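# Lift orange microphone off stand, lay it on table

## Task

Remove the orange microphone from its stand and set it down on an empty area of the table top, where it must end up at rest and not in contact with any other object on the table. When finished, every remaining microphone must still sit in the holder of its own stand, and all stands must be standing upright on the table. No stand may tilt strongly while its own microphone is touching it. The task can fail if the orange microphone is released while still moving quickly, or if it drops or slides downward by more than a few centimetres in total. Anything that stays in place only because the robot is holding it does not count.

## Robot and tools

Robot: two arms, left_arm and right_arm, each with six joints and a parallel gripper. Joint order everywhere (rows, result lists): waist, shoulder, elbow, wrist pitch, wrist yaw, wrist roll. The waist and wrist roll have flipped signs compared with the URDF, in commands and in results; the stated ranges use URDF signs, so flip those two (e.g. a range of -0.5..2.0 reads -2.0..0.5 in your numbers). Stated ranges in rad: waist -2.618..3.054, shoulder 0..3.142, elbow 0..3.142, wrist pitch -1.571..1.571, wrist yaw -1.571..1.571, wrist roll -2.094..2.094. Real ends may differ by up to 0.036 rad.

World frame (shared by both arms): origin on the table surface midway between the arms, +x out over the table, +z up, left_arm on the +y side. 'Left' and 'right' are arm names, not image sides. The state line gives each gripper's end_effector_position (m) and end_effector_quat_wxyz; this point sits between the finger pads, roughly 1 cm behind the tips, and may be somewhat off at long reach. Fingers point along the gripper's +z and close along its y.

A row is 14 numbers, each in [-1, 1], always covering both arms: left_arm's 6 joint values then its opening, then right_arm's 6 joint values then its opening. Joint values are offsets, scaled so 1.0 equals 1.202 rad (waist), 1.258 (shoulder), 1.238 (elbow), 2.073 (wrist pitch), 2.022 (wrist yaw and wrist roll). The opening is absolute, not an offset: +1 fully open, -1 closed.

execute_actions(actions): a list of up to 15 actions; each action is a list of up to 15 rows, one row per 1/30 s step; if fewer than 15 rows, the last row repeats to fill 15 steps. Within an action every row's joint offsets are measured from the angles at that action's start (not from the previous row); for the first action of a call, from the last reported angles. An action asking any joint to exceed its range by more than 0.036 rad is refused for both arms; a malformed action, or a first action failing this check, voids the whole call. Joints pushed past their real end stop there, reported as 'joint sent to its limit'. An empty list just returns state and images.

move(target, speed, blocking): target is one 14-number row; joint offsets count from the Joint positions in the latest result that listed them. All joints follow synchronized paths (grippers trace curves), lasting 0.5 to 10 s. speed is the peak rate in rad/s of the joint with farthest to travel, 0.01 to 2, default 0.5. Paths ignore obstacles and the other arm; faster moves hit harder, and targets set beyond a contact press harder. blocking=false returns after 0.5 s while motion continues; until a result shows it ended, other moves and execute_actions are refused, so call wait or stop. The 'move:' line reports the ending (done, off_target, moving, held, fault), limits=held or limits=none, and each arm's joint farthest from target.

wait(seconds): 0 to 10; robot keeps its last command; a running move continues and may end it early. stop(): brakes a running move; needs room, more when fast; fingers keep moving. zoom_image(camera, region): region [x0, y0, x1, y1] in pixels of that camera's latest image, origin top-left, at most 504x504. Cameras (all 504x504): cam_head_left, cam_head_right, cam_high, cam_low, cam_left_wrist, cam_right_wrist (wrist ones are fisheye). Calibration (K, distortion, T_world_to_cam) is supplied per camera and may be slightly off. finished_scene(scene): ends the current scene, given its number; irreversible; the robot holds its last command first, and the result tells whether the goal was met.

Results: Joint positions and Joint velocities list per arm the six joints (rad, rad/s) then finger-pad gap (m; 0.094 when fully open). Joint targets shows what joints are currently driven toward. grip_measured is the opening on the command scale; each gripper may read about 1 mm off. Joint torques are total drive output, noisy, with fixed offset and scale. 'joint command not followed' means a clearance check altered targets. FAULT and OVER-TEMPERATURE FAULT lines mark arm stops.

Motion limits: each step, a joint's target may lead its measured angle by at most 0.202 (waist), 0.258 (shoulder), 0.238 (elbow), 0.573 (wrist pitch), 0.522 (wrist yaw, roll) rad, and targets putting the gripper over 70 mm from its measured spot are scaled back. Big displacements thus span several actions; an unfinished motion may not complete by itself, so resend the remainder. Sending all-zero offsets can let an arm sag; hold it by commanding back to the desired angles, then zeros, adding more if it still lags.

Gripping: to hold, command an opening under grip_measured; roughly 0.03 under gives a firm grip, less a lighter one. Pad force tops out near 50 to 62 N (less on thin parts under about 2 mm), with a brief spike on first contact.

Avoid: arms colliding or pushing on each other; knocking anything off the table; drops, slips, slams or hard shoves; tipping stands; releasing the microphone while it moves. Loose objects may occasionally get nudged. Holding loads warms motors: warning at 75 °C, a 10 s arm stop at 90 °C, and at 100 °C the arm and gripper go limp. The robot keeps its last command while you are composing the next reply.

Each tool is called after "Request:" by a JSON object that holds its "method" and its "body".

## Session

Request:
{"method": "execute_actions", "body": {"actions": []}}

Scene clock: 0.00 s.
left_arm: end_effector_position=(+0.0304, +0.5794, +0.3323) grip_measured=+1.000 end_effector_quat_wxyz=(-0.142, -0.165, +0.639, +0.738) | right_arm: end_effector_position=(+0.1821, -0.0185, +0.1679) grip_measured=+1.000 end_effector_quat_wxyz=(-0.211, +0.947, -0.204, -0.127)
Joint names: [waist, shoulder, elbow, wrist pitch, wrist yaw, wrist roll]
Joint positions: left_arm=[-0.683  1.064  0.536  0.991 -1.277 -1.954  0.094] | right_arm=[-0.823  1.726  1.535 -1.093 -0.413  1.753  0.094]
Joint velocities: left_arm=[-0.002 -0.027 -0.012 -0.037  0.007  0.051  0.   ] | right_arm=[-0.017 -0.012  0.012 -0.022 -0.022  0.037  0.   ]
Joint torques (N m, as the arm reports them, + toward a larger Joint positions number): no reading
Motor temperatures (°C, as the motors report them): left_arm=[27 34 30 31 27 27] | right_arm=[28 31 27 32 30 27]
Joint targets: left_arm=[-0.683 1.057 0.547 0.997 -1.272 -1.947] | right_arm=[-0.823 1.723 1.538 -1.102 -0.421 1.752]
camera_calibration (this result's frames):
cam_left_wrist: T_world_to_cam=[[0.223208, 0.282951, -0.9328, 0.137944], [-0.548414, -0.754676, -0.360149, 0.61842], [-0.805866, 0.591949, -0.0132753, -0.182941], [0, 0, 0, 1]] pos_world=[0.160934, 0.535967, 0.348969]
cam_right_wrist: T_world_to_cam=[[0.545441, 0.760479, 0.352371, -0.155033], [0.788119, -0.608432, 0.0931616, -0.132554], [0.285241, 0.226896, -0.931212, 0.227038], [0, 0, 0, 1]] pos_world=[0.124269, -0.0142644, 0.278399]

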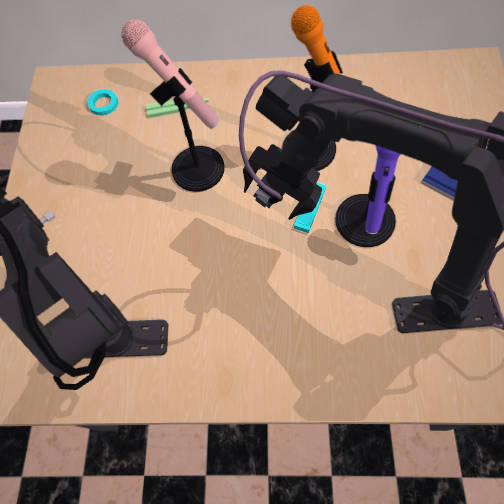

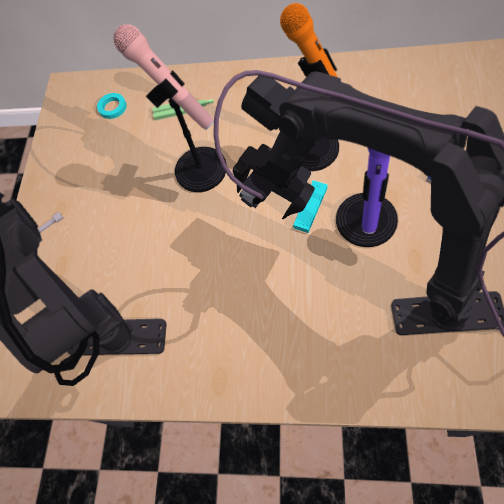

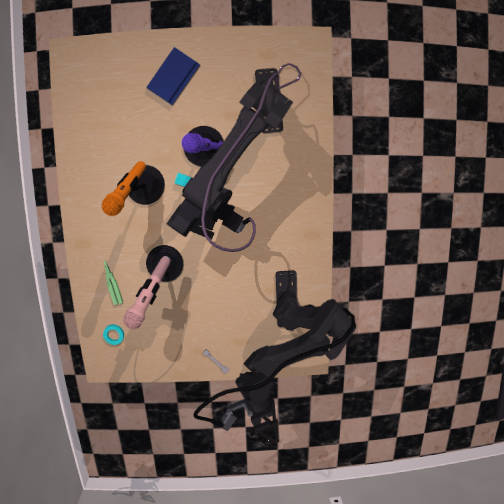

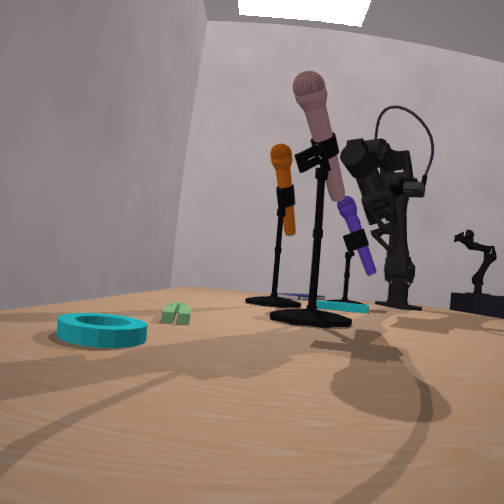

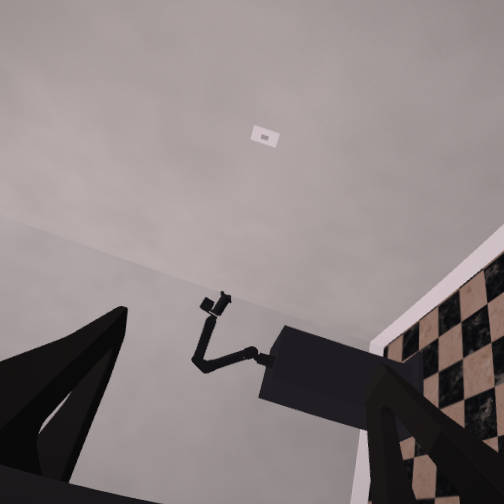

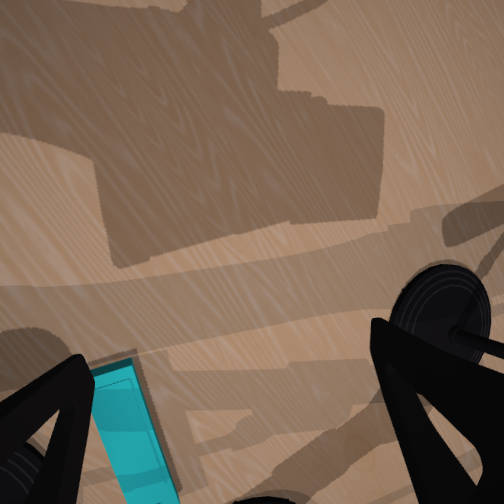

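Request:
{"method": "move", "body": {"target": [0.2,0,0,0.15,0.632,0.966,1,0,-0.34,-0.03,0.43,-0.4,-0.867,1], "speed": 1}}

Request:
{"method": "move", "body": {"target": [1,0,0,0,0,0,1,0.70,0,0,0,0,0,1], "speed": 0.8}}

Request:
{"method": "move", "body": {"target": [0,0.704,0.262,-0.246,0,0,1,0,0.262,-0.317,0.347,0,0,1], "speed": 0.6}}

Scene clock: 17.67 s.
left_arm: end_effector_position=(+0.2348, +0.4370, +0.4496) grip_measured=+1.000 end_effector_quat_wxyz=(+0.892, -0.095, +0.381, +0.222) | right_arm: end_effector_position=(+0.0665, -0.0109, +0.4819) grip_measured=+1.000 end_effector_quat_wxyz=(-0.349, +0.617, -0.345, -0.615)
Joint names: [waist, shoulder, elbow, wrist pitch, wrist yaw, wrist roll]
Joint positions: left_arm=[-0.451  1.064  0.536  1.291 -0.01  -0.009  0.094] | right_arm=[-0.823  1.311  1.514 -0.203 -1.212  0.005  0.094]
Joint velocities: left_arm=[-0.022 -0.002  0.002  0.007 -0.007  0.051  0.   ] | right_arm=[ 0.002 -0.002 -0.002  0.066 -0.022  0.022  0.   ]
Joint torques (N m, as the arm reports them, + toward a larger Joint positions number): left_arm=[ 0.72 -2.15  6.29  1.29  0.12  0.09] | right_arm=[-0.06 -4.87  5.8   1.44 -0.11 -0.05]
Motor temperatures (°C, as the motors report them): left_arm=[27 34 33 32 27 27] | right_arm=[28 35 29 32 30 27]
Joint targets: left_arm=[-0.443 1.064 0.536 1.302 0.001 -0.001] | right_arm=[-0.823 1.298 1.498 -0.202 -1.222 -0.000]
move: done; limits=none; left_arm: farthest joint: the wrist pitch, 0.011 radians from its target (0.311 radians at the start); right_arm: farthest joint: the elbow, 0.016 radians from its target (0.037 radians at the start)
camera_calibration (this result's frames):
cam_left_wrist: T_world_to_cam=[[0.316646, -0.923431, 0.216819, 0.230459], [0.313581, -0.113819, -0.942715, 0.444786], [0.895211, 0.366497, 0.25353, -0.353257], [0, 0, 0, 1]] pos_world=[0.103789, 0.392906, 0.4589]
cam_right_wrist: T_world_to_cam=[[0.875093, 0.47174, -0.108047, -0.0116161], [0.146539, -0.471063, -0.869843, 0.442052], [-0.461236, 0.74536, -0.481352, 0.389223], [0, 0, 0, 1]] pos_world=[0.124911, -0.0763975, 0.570614]

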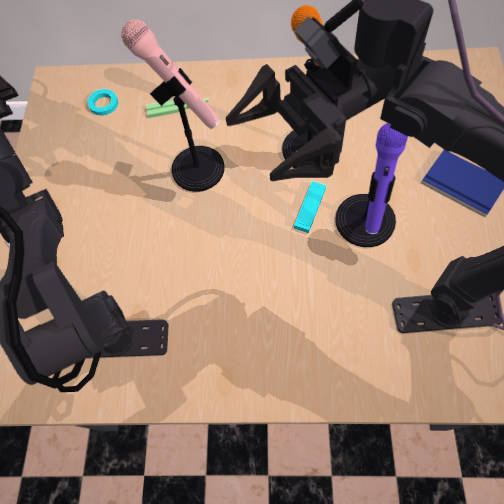

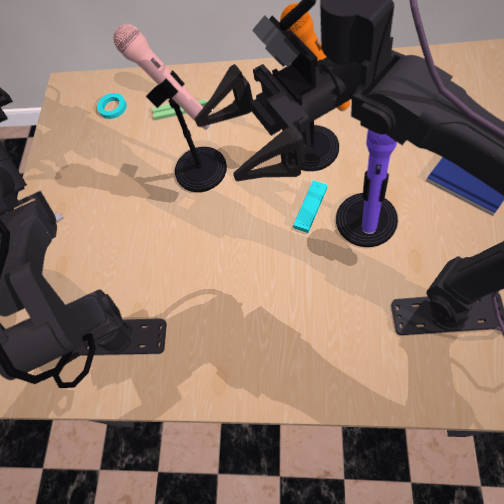

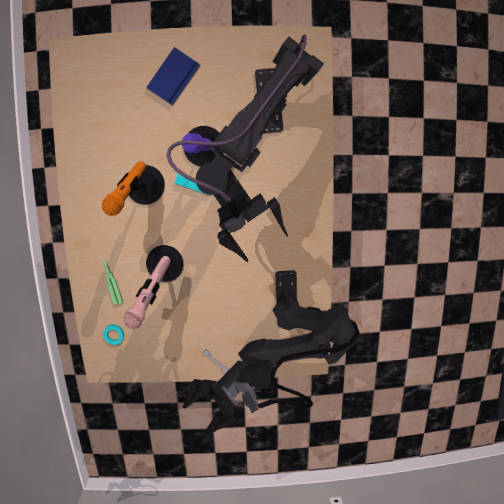

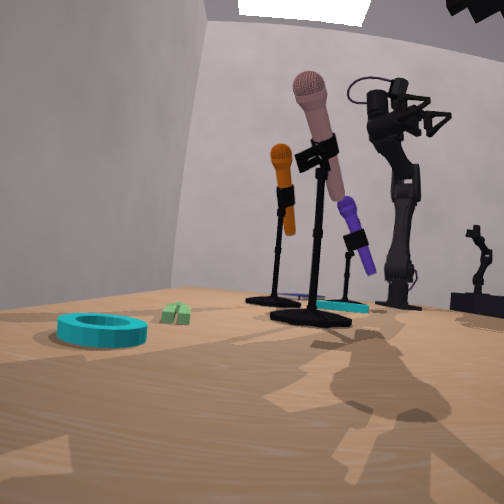

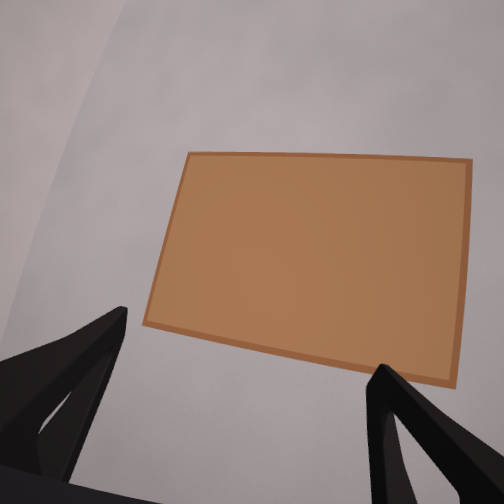

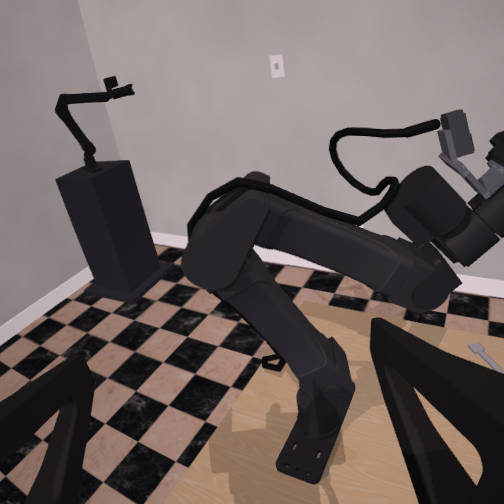

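Scene clock: 19.60 s.
left_arm: end_effector_position=(+0.1952, +0.0868, +0.4496) grip_measured=+1.000 end_effector_quat_wxyz=(+0.863, +0.135, +0.369, -0.317) | right_arm: end_effector_position=(+0.3058, -0.1723, +0.4819) grip_measured=+1.000 end_effector_quat_wxyz=(+0.568, -0.424, +0.566, +0.421)
Joint names: [waist, shoulder, elbow, wrist pitch, wrist yaw, wrist roll]
Joint positions: left_arm=[ 0.743  1.064  0.536  1.291 -0.011 -0.009  0.094] | right_arm=[ 0.014  1.311  1.514 -0.203 -1.212  0.005  0.094]
Joint velocities: left_arm=[-0.002 -0.017  0.012 -0.037  0.022  0.007  0.   ] | right_arm=[ 0.022 -0.007  0.002 -0.037 -0.022 -0.022  0.   ]
Joint torques (N m, as the arm reports them, + toward a larger Joint positions number): left_arm=[ 0.69 -2.13  6.27  1.18  0.04  0.  ] | right_arm=[ 0.38 -3.9   7.12  1.42 -0.02 -0.01]
Motor temperatures (°C, as the motors report them): left_arm=[27 34 33 32 27 27] | right_arm=[28 35 29 33 30 27]
Joint targets: left_arm=[0.751 1.064 0.536 1.291 -0.010 -0.009] | right_arm=[0.018 1.311 1.514 -0.203 -1.212 0.005]
move: done; limits=none; left_arm: farthest joint: the waist, 0.008 radians from its target (1.202 radians at the start); right_arm: farthest joint: the waist, 0.005 radians from its target (0.841 radians at the start)
camera_calibration (this result's frames):
cam_left_wrist: T_world_to_cam=[[-0.741517, -0.634674, 0.217583, 0.10067], [0.00932447, -0.334015, -0.942522, 0.49574], [0.67087, -0.696867, 0.253596, -0.0533916], [0, 0, 0, 1]] pos_world=[0.105845, 0.192271, 0.458882]
cam_right_wrist: T_world_to_cam=[[0.936517, -0.333559, -0.108047, -0.302397], [-0.251513, -0.4244, -0.869843, 0.46076], [0.244288, 0.841798, -0.481352, 0.420686], [0, 0, 0, 1]] pos_world=[0.296319, -0.259453, 0.570614]

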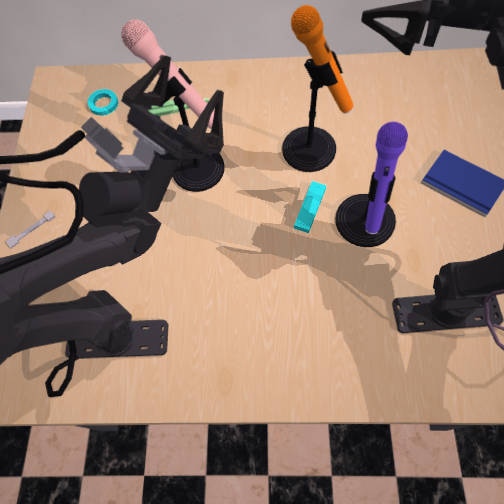

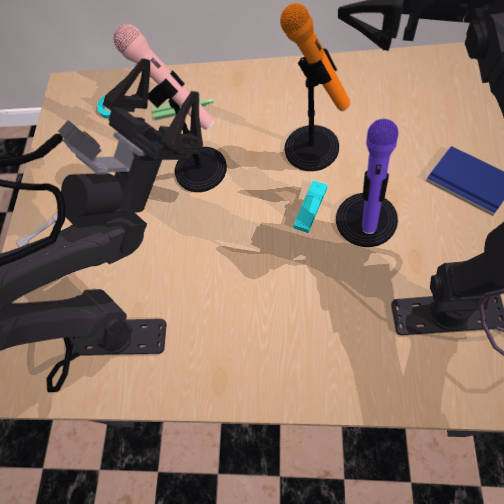

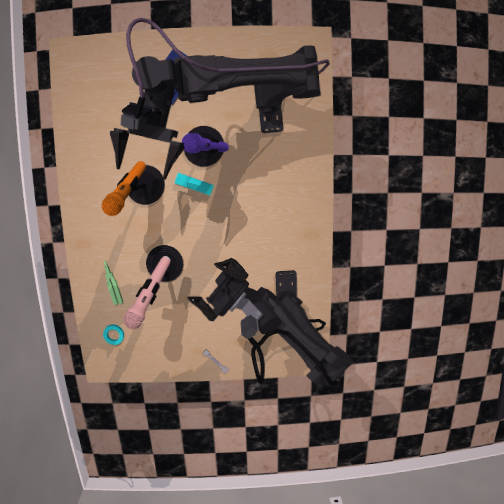

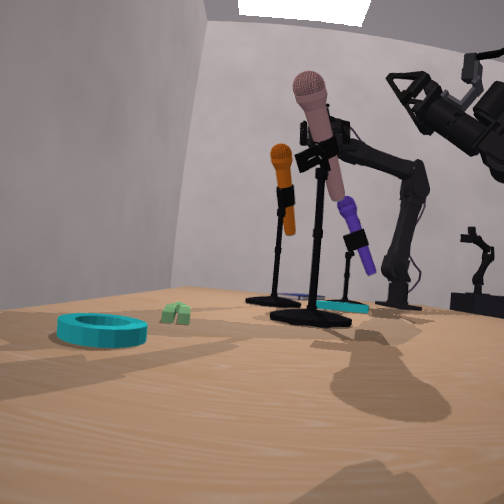

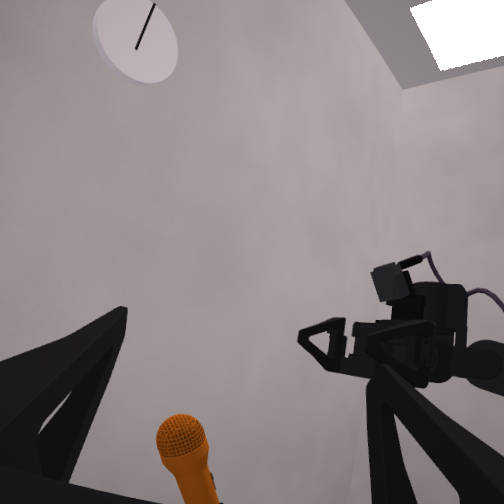

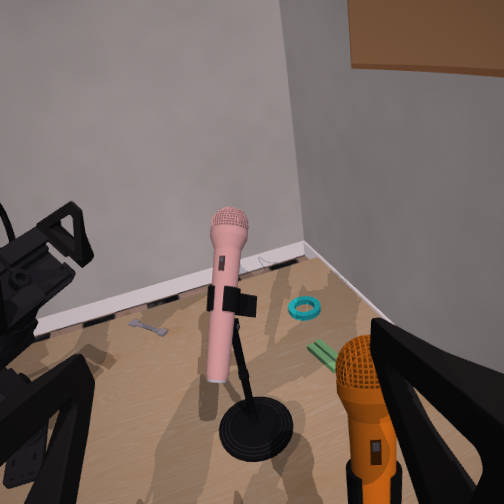

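Scene clock: 21.90 s.
left_arm: end_effector_position=(+0.3456, -0.0449, +0.0855) grip_measured=+1.000 end_effector_quat_wxyz=(+0.544, +0.288, +0.764, -0.196) | right_arm: end_effector_position=(+0.4060, -0.1656, +0.3169) grip_measured=+1.000 end_effector_quat_wxyz=(+0.571, -0.425, +0.564, +0.419)
Joint names: [waist, shoulder, elbow, wrist pitch, wrist yaw, wrist roll]
Joint positions: left_arm=[ 0.743  1.957  0.832  0.787 -0.011 -0.009  0.094] | right_arm=[ 0.014  1.636  1.129  0.515 -1.212  0.005  0.094]
Joint velocities: left_arm=[ 0.007 -0.012  0.007 -0.022  0.007 -0.007  0.   ] | right_arm=[ 0.002 -0.002 -0.002 -0.051 -0.022 -0.037  0.   ]
Joint torques (N m, as the arm reports them, + toward a larger Joint positions number): left_arm=[ 0.02 -9.7   7.5   1.76  0.02  0.  ] | right_arm=[-0.07 -6.61  6.9   1.41 -0.02 -0.01]
Motor temperatures (°C, as the motors report them): left_arm=[27 34 33 33 27 27] | right_arm=[28 35 29 33 30 27]
Joint targets: left_arm=[0.743 1.950 0.860 0.781 -0.011 -0.009] | right_arm=[0.014 1.641 1.122 0.517 -1.212 0.005]
move: off_target (left_arm); limits=none; left_arm: farthest joint: the elbow, 0.029 radians from its target (0.324 radians at the start); right_arm: farthest joint: the elbow, 0.008 radians from its target (0.392 radians at the start)
camera_calibration (this result's frames):
cam_left_wrist: T_world_to_cam=[[-0.537874, -0.812901, 0.223346, 0.129015], [-0.716543, 0.301262, -0.629132, 0.359766], [0.444137, -0.498431, -0.74452, 0.0188208], [0, 0, 0, 1]] pos_world=[0.318823, 0.00587362, 0.211538]
cam_right_wrist: T_world_to_cam=[[0.937428, -0.333498, -0.10004, -0.414679], [-0.243888, -0.423889, -0.87226, 0.343017], [0.24849, 0.842079, -0.478701, 0.308643], [0, 0, 0, 1]] pos_world=[0.395694, -0.252795, 0.405463]

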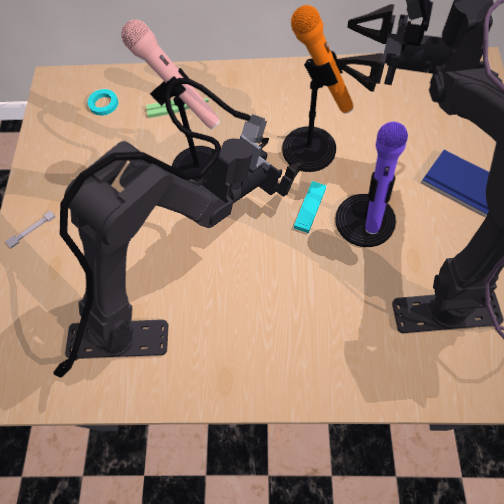

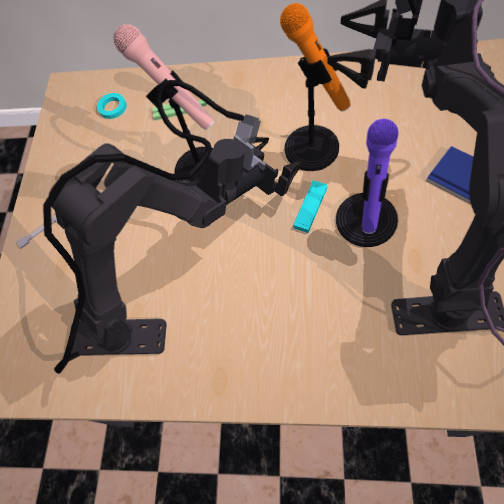

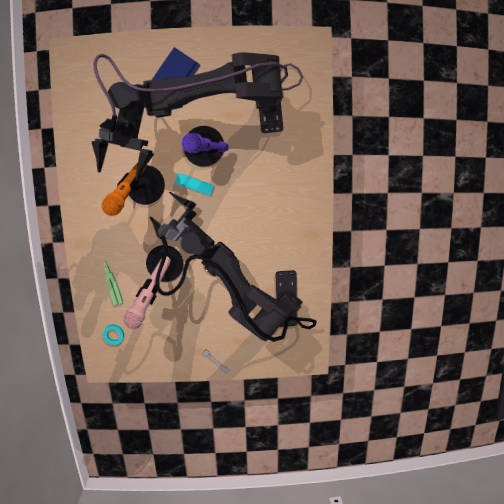

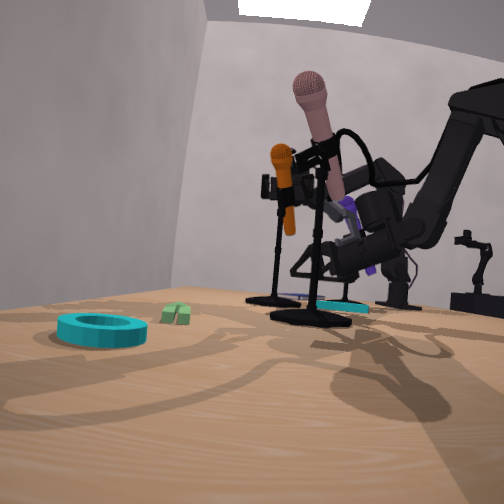

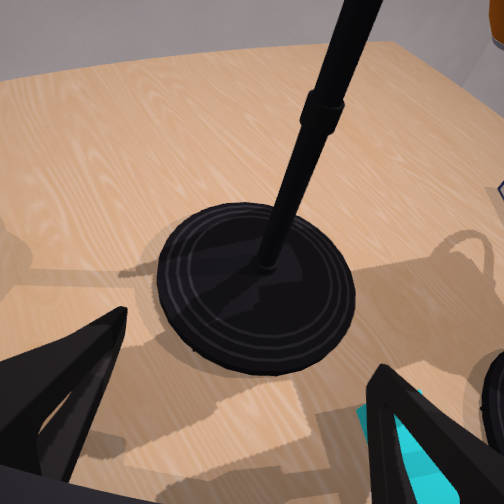

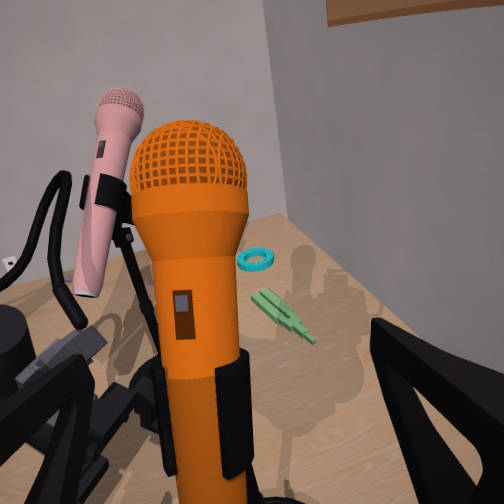

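Request:
{"method": "move", "body": {"target": [0,0.175,0.32,-0.05,0,0,1,-0.155,0,0,0,0.1,0,1], "speed": 0.3}}

Scene clock: 26.30 s.
left_arm: end_effector_position=(+0.4080, -0.0995, +0.0991) grip_measured=+1.000 end_effector_quat_wxyz=(+0.566, +0.281, +0.747, -0.205) | right_arm: end_effector_position=(+0.3979, -0.1035, +0.3172) grip_measured=+1.000 end_effector_quat_wxyz=(+0.574, -0.421, +0.566, +0.416)
Joint names: [waist, shoulder, elbow, wrist pitch, wrist yaw, wrist roll]
Joint positions: left_arm=[ 0.743  2.174  1.203  0.693 -0.011 -0.009  0.094] | right_arm=[-0.168  1.636  1.129  0.516 -1.019  0.005  0.094]
Joint velocities: left_arm=[ 0.017  0.007  0.007 -0.007 -0.051 -0.022  0.   ] | right_arm=[-0.002  0.007 -0.012 -0.051  0.007  0.007  0.   ]
Joint torques (N m, as the arm reports them, + toward a larger Joint positions number): left_arm=[  0.03 -11.28   7.82   1.75   0.03   0.  ] | right_arm=[-0.52 -7.09  7.67  1.52  0.08 -0.01]
Motor temperatures (°C, as the motors report them): left_arm=[27 36 34 33 27 27] | right_arm=[28 35 30 34 30 27]
Joint targets: left_arm=[0.743 2.177 1.228 0.683 -0.011 -0.009] | right_arm=[-0.172 1.636 1.129 0.515 -1.010 0.005]
move: off_target (left_arm); limits=none; left_arm: farthest joint: the elbow, 0.025 radians from its target (0.396 radians at the start); right_arm: farthest joint: the wrist yaw, 0.009 radians from its target (0.203 radians at the start)
camera_calibration (this result's frames):
cam_left_wrist: T_world_to_cam=[[-0.548044, -0.804001, 0.230719, 0.11944], [-0.687404, 0.275759, -0.671888, 0.419332], [0.476575, -0.526821, -0.703801, -0.0460549], [0, 0, 0, 1]] pos_world=[0.375657, -0.0438678, 0.221774]
cam_right_wrist: T_world_to_cam=[[0.933301, -0.34473, -0.100547, -0.38576], [-0.248942, -0.419332, -0.873034, 0.37037], [0.258799, 0.839834, -0.477181, 0.253747], [0, 0, 0, 1]] pos_world=[0.386562, -0.19078, 0.405642]

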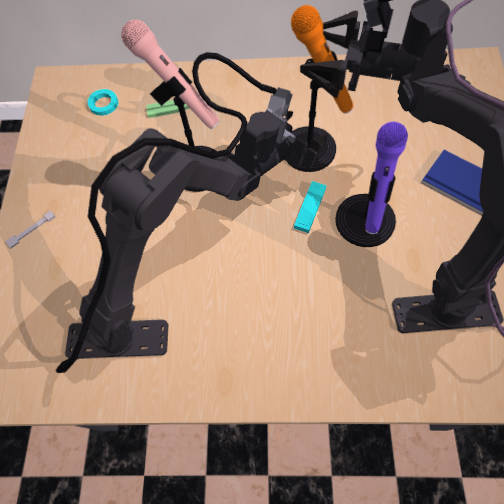

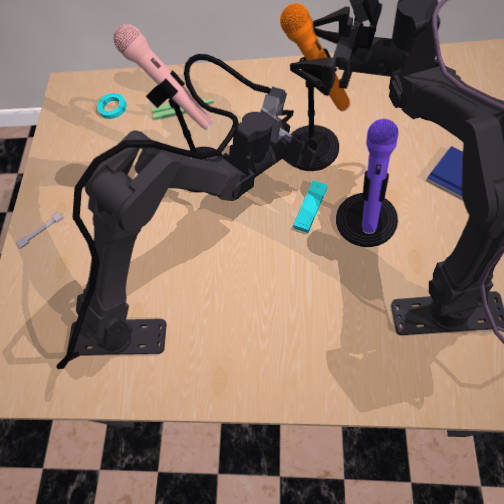

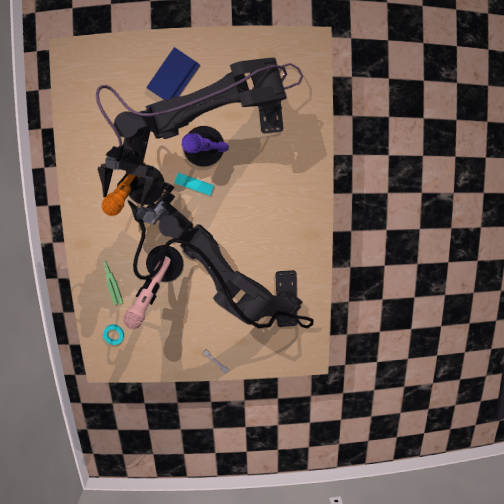

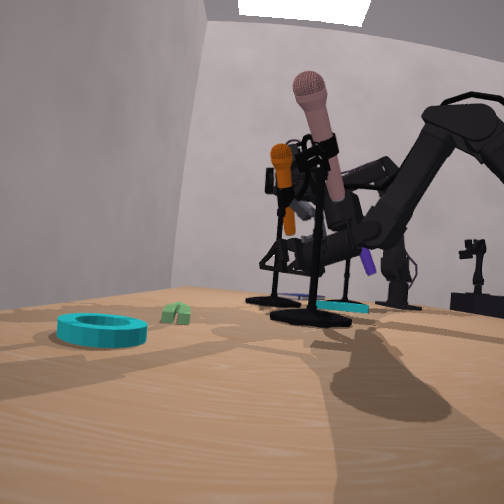

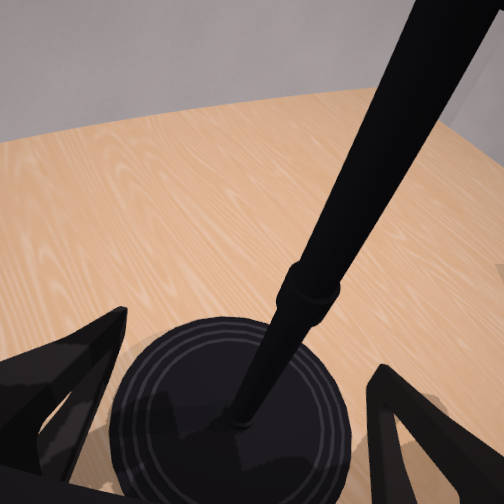

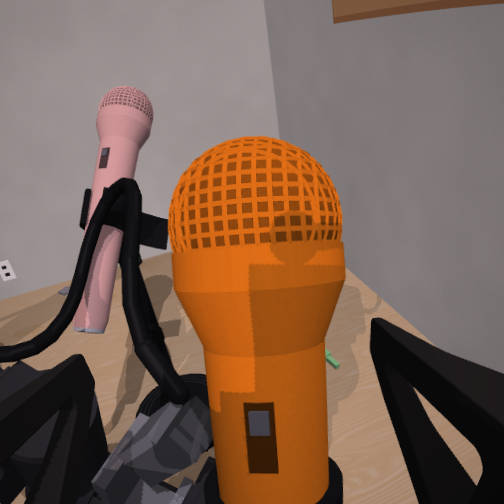

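Request:
{"method": "move", "body": {"target": [0,0.05,0.08,0,0.018,0,1,0,0,0,0,0.032,0,1], "speed": 0.2}}

Request:
{"method": "move", "body": {"target": [0,0,0,0,0,0,-0.85,0,0,0,0,0,0,-0.35]}}

Scene clock: 30.13 s.
left_arm: end_effector_position=(+0.4171, -0.1137, +0.0957) grip_measured=+1.000 end_effector_quat_wxyz=(+0.568, +0.287, +0.741, -0.217) | right_arm: end_effector_position=(+0.4073, -0.1067, +0.3173) grip_measured=+1.000 end_effector_quat_wxyz=(+0.585, -0.405, +0.577, +0.400)
Joint names: [waist, shoulder, elbow, wrist pitch, wrist yaw, wrist roll]
Joint positions: left_arm=[ 0.743  2.235  1.277  0.692  0.015 -0.009  0.094] | right_arm=[-0.168  1.636  1.129  0.516 -0.963  0.005  0.094]
Joint velocities: left_arm=[ 0.012  0.002  0.002  0.022 -0.037  0.022  0.   ] | right_arm=[ 0.012  0.012 -0.007  0.007 -0.007 -0.007  0.   ]
Joint torques (N m, as the arm reports them, + toward a larger Joint positions number): left_arm=[  0.02 -11.77   7.81   1.84   0.11   0.  ] | right_arm=[-0.06 -7.14  7.7   1.56  0.07 -0.01]
Motor temperatures (°C, as the motors report them): left_arm=[27 38 34 34 27 27] | right_arm=[28 36 30 34 30 27]
Joint targets: left_arm=[0.743 2.237 1.302 0.692 0.025 -0.009] | right_arm=[-0.168 1.636 1.129 0.516 -0.955 0.005]
move: off_target (left_arm); limits=none; left_arm: farthest joint: the elbow, 0.025 radians from its target (0.099 radians at the start); right_arm: farthest joint: the wrist yaw, 0.009 radians from its target (0.064 radians at the start)
camera_calibration (this result's frames):
cam_left_wrist: T_world_to_cam=[[-0.569542, -0.786458, 0.238968, 0.123994], [-0.676477, 0.283343, -0.679776, 0.42416], [0.466905, -0.548818, -0.693397, -0.0596955], [0, 0, 0, 1]] pos_world=[0.385426, -0.0554289, 0.21731]
cam_right_wrist: T_world_to_cam=[[0.912654, -0.396097, -0.100848, -0.392603], [-0.271995, -0.404388, -0.873206, 0.382457], [0.305093, 0.824365, -0.476803, 0.233441], [0, 0, 0, 1]] pos_world=[0.391116, -0.193289, 0.405677]

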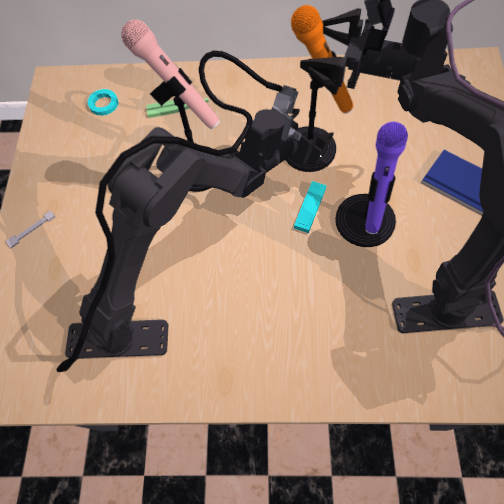

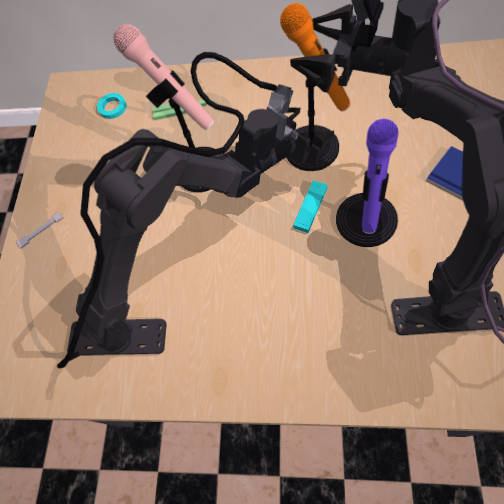

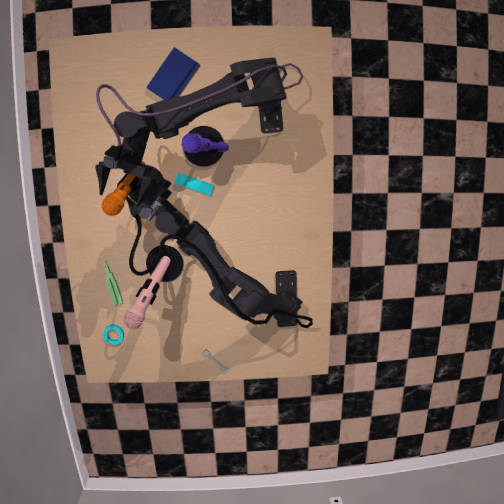

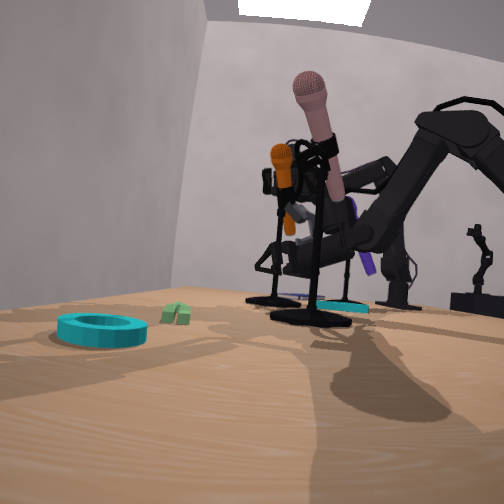

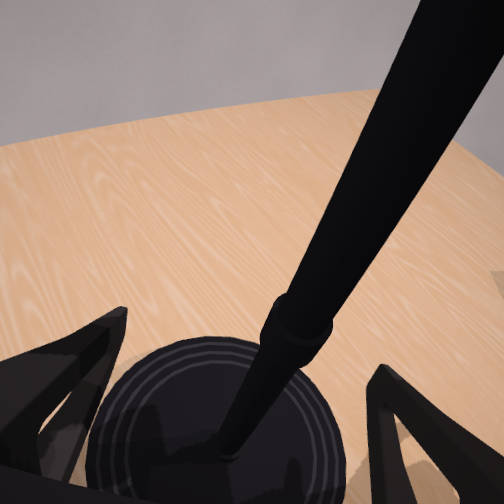

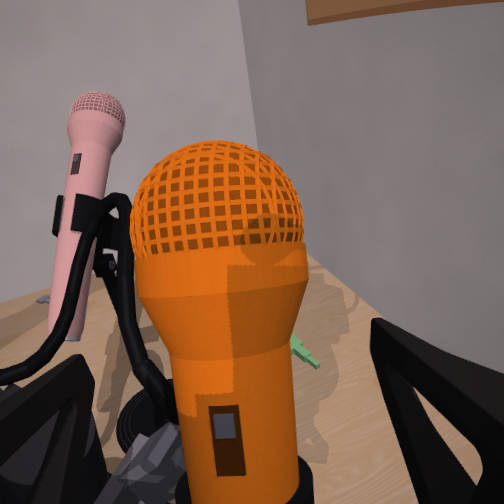

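Scene clock: 30.63 s.
left_arm: end_effector_position=(+0.4160, -0.1148, +0.0957) grip_measured=-0.775 end_effector_quat_wxyz=(+0.566, +0.286, +0.741, -0.221) | right_arm: end_effector_position=(+0.4082, -0.1071, +0.3178) grip_measured=-0.301 end_effector_quat_wxyz=(+0.587, -0.403, +0.578, +0.398)
Joint names: [waist, shoulder, elbow, wrist pitch, wrist yaw, wrist roll]
Joint positions: left_arm=[ 0.744  2.235  1.277  0.692  0.02  -0.001  0.011] | right_arm=[-0.168  1.636  1.129  0.519 -0.958  0.003  0.033]
Joint velocities: left_arm=[-0.002 -0.002  0.002  0.022 -0.037 -0.007 -0.   ] | right_arm=[-0.002  0.007 -0.007  0.022  0.037 -0.007 -0.001]
Joint torques (N m, as the arm reports them, + toward a larger Joint positions number): left_arm=[ -0.06 -12.01   5.8    1.85  -0.01  -0.09] | right_arm=[-0.06 -7.12  7.69  1.54 -0.08  0.01]
Motor temperatures (°C, as the motors report them): left_arm=[27 38 34 34 27 27] | right_arm=[28 36 30 34 30 27]
Joint targets: left_arm=[0.743 2.235 1.277 0.692 0.015 -0.010] | right_arm=[-0.168 1.636 1.129 0.516 -0.963 0.005]
move: done; limits=none; left_arm: farthest joint: the wrist roll, 0.008 radians from its target (0.000 radians at the start); right_arm: farthest joint: the wrist yaw, 0.005 radians from its target (0.000 radians at the start)
camera_calibration (this result's frames):
cam_left_wrist: T_world_to_cam=[[-0.570796, -0.782621, 0.248387, 0.122523], [-0.679898, 0.280891, -0.677377, 0.424694], [0.46036, -0.555521, -0.692434, -0.0579861], [0, 0, 0, 1]] pos_world=[0.385379, -0.055616, 0.217093]
cam_right_wrist: T_world_to_cam=[[0.910494, -0.401153, -0.100382, -0.393367], [-0.273283, -0.401534, -0.874121, 0.384158], [0.310349, 0.823314, -0.475223, 0.230946], [0, 0, 0, 1]] pos_world=[0.391468, -0.193689, 0.406064]

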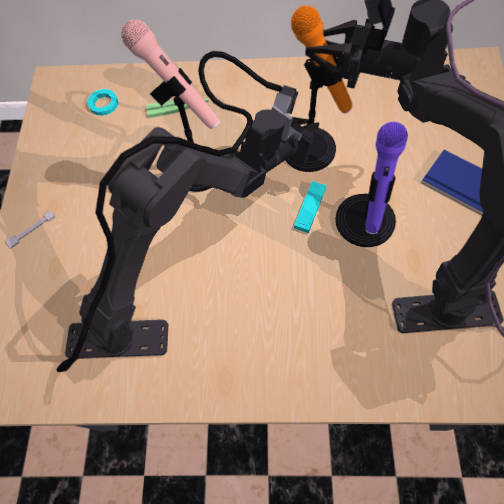

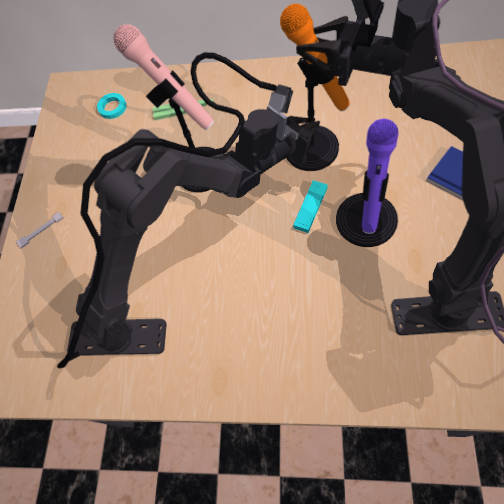

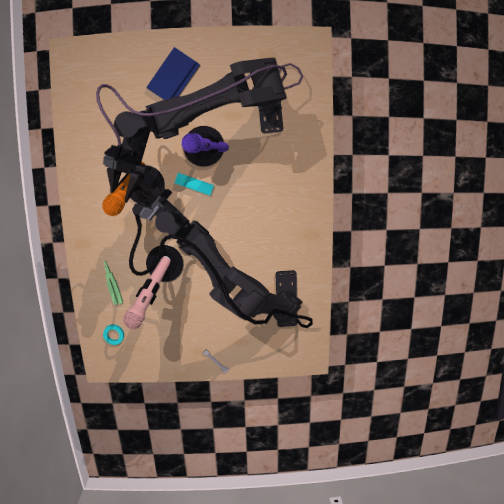

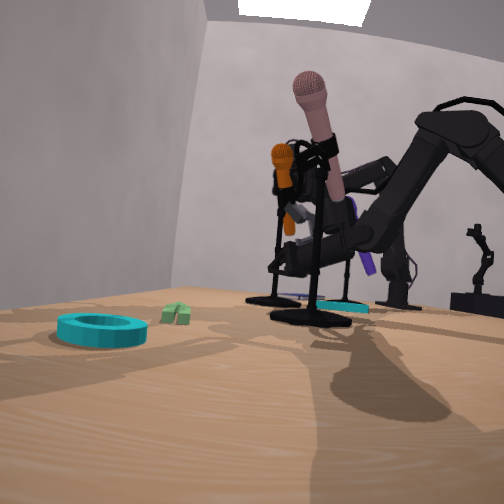

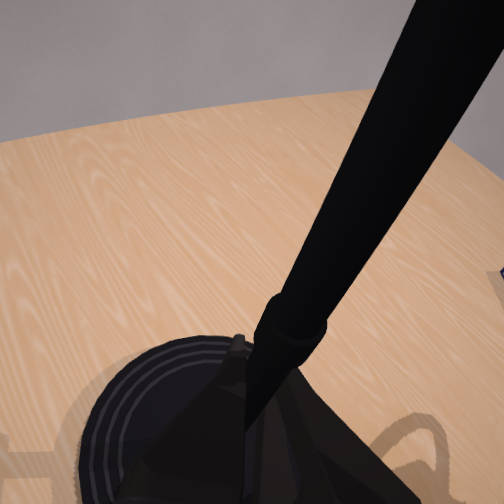

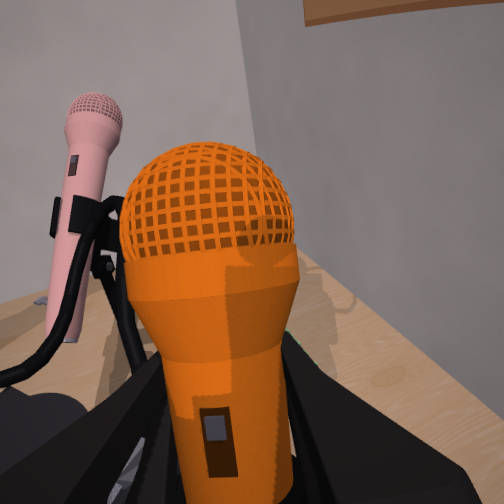

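Two trial pull steps.

Request:
{"method": "execute_actions", "body": {"actions": [[[0,0.05,-0.04,-0.06,0,0,-0.85,-0.03,-0.03,0.1,-0.01,0.015,0,-0.35]],[[0,0.05,-0.04,-0.06,0,0,-0.85,-0.03,-0.03,0.1,-0.01,0.015,0,-0.35]]]}}

Scene clock: 33.43 s.
left_arm: end_effector_position=(+0.4167, -0.1112, +0.0938) grip_measured=-0.775 end_effector_quat_wxyz=(+0.567, +0.268, +0.743, -0.232) | right_arm: end_effector_position=(+0.4145, -0.0951, +0.3246) grip_measured=-0.301 end_effector_quat_wxyz=(+0.566, -0.402, +0.608, +0.386)
Joint names: [waist, shoulder, elbow, wrist pitch, wrist yaw, wrist roll]
Joint positions: left_arm=[0.739 2.24  1.259 0.729 0.018 0.038 0.011] | right_arm=[-0.203  1.639  1.242  0.299 -0.897  0.063  0.033]
Joint velocities: left_arm=[-0.007 -0.002 -0.007 -0.007 -0.007 -0.066  0.001] | right_arm=[ 0.007  0.007  0.002 -0.081 -0.022 -0.037 -0.   ]
Joint torques (N m, as the arm reports them, + toward a larger Joint positions number): left_arm=[ 0.19 -6.68  2.38  0.46  0.04 -0.2 ] | right_arm=[ -1.71 -10.28  13.54   2.54  -0.13  -0.36]
Motor temperatures (°C, as the motors report them): left_arm=[27 39 34 34 27 27] | right_arm=[28 36 31 35 30 27]
Joint targets: left_arm=[0.741 2.302 1.219 0.587 0.019 0.020] | right_arm=[-0.221 1.600 1.311 0.391 -0.900 0.029]
camera_calibration (this result's frames):
cam_left_wrist: T_world_to_cam=[[-0.553825, -0.782303, 0.285098, 0.115752], [-0.694156, 0.244719, -0.676949, 0.424758], [0.45981, -0.572813, -0.678572, -0.0604996], [0, 0, 0, 1]] pos_world=[0.386773, -0.0480479, 0.213485]
cam_right_wrist: T_world_to_cam=[[0.895186, -0.428124, -0.123899, -0.382175], [-0.326431, -0.440531, -0.836287, 0.402674], [0.303453, 0.789077, -0.53411, 0.24111], [0, 0, 0, 1]] pos_world=[0.400398, -0.176482, 0.418179]

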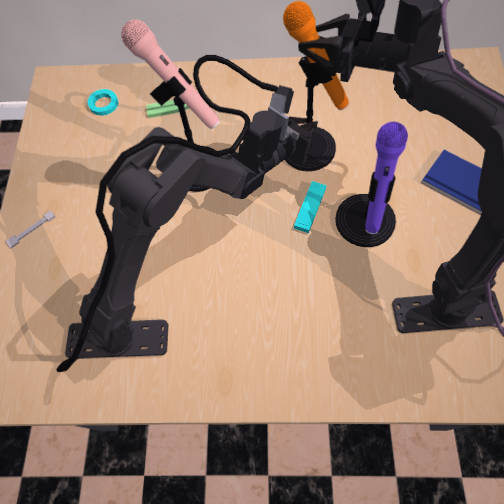

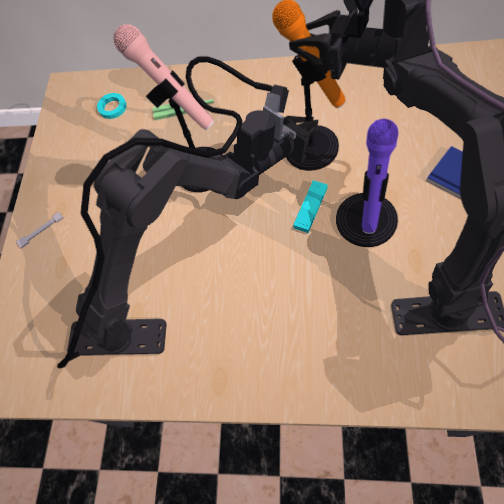

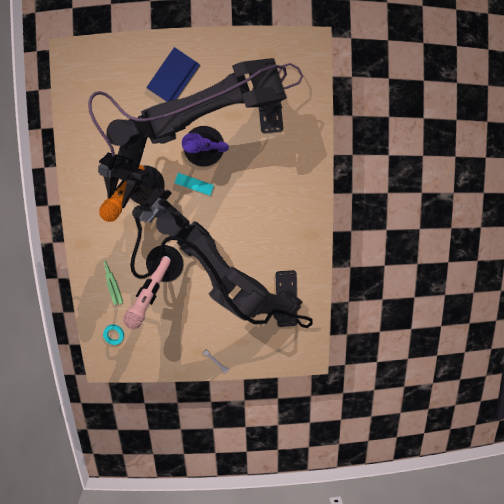

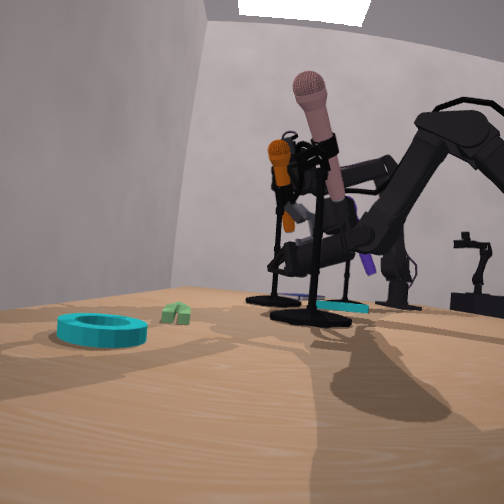

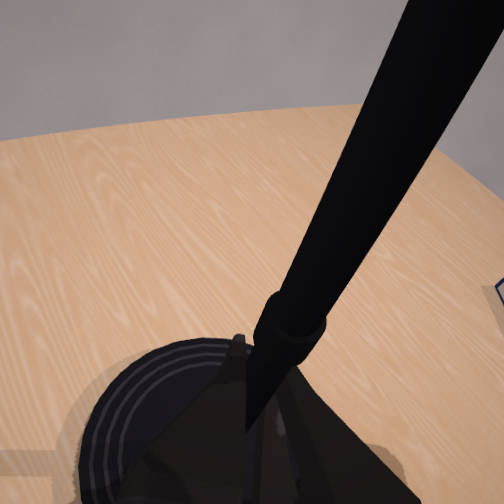

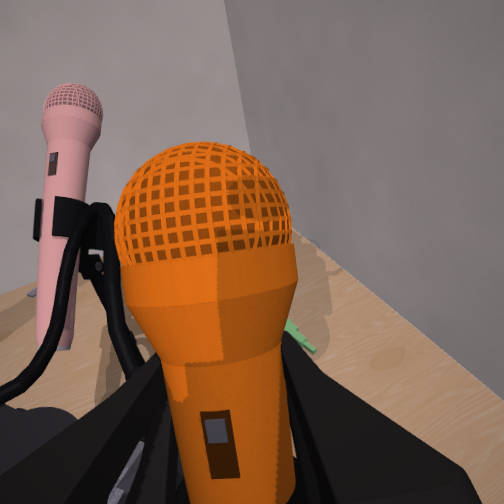

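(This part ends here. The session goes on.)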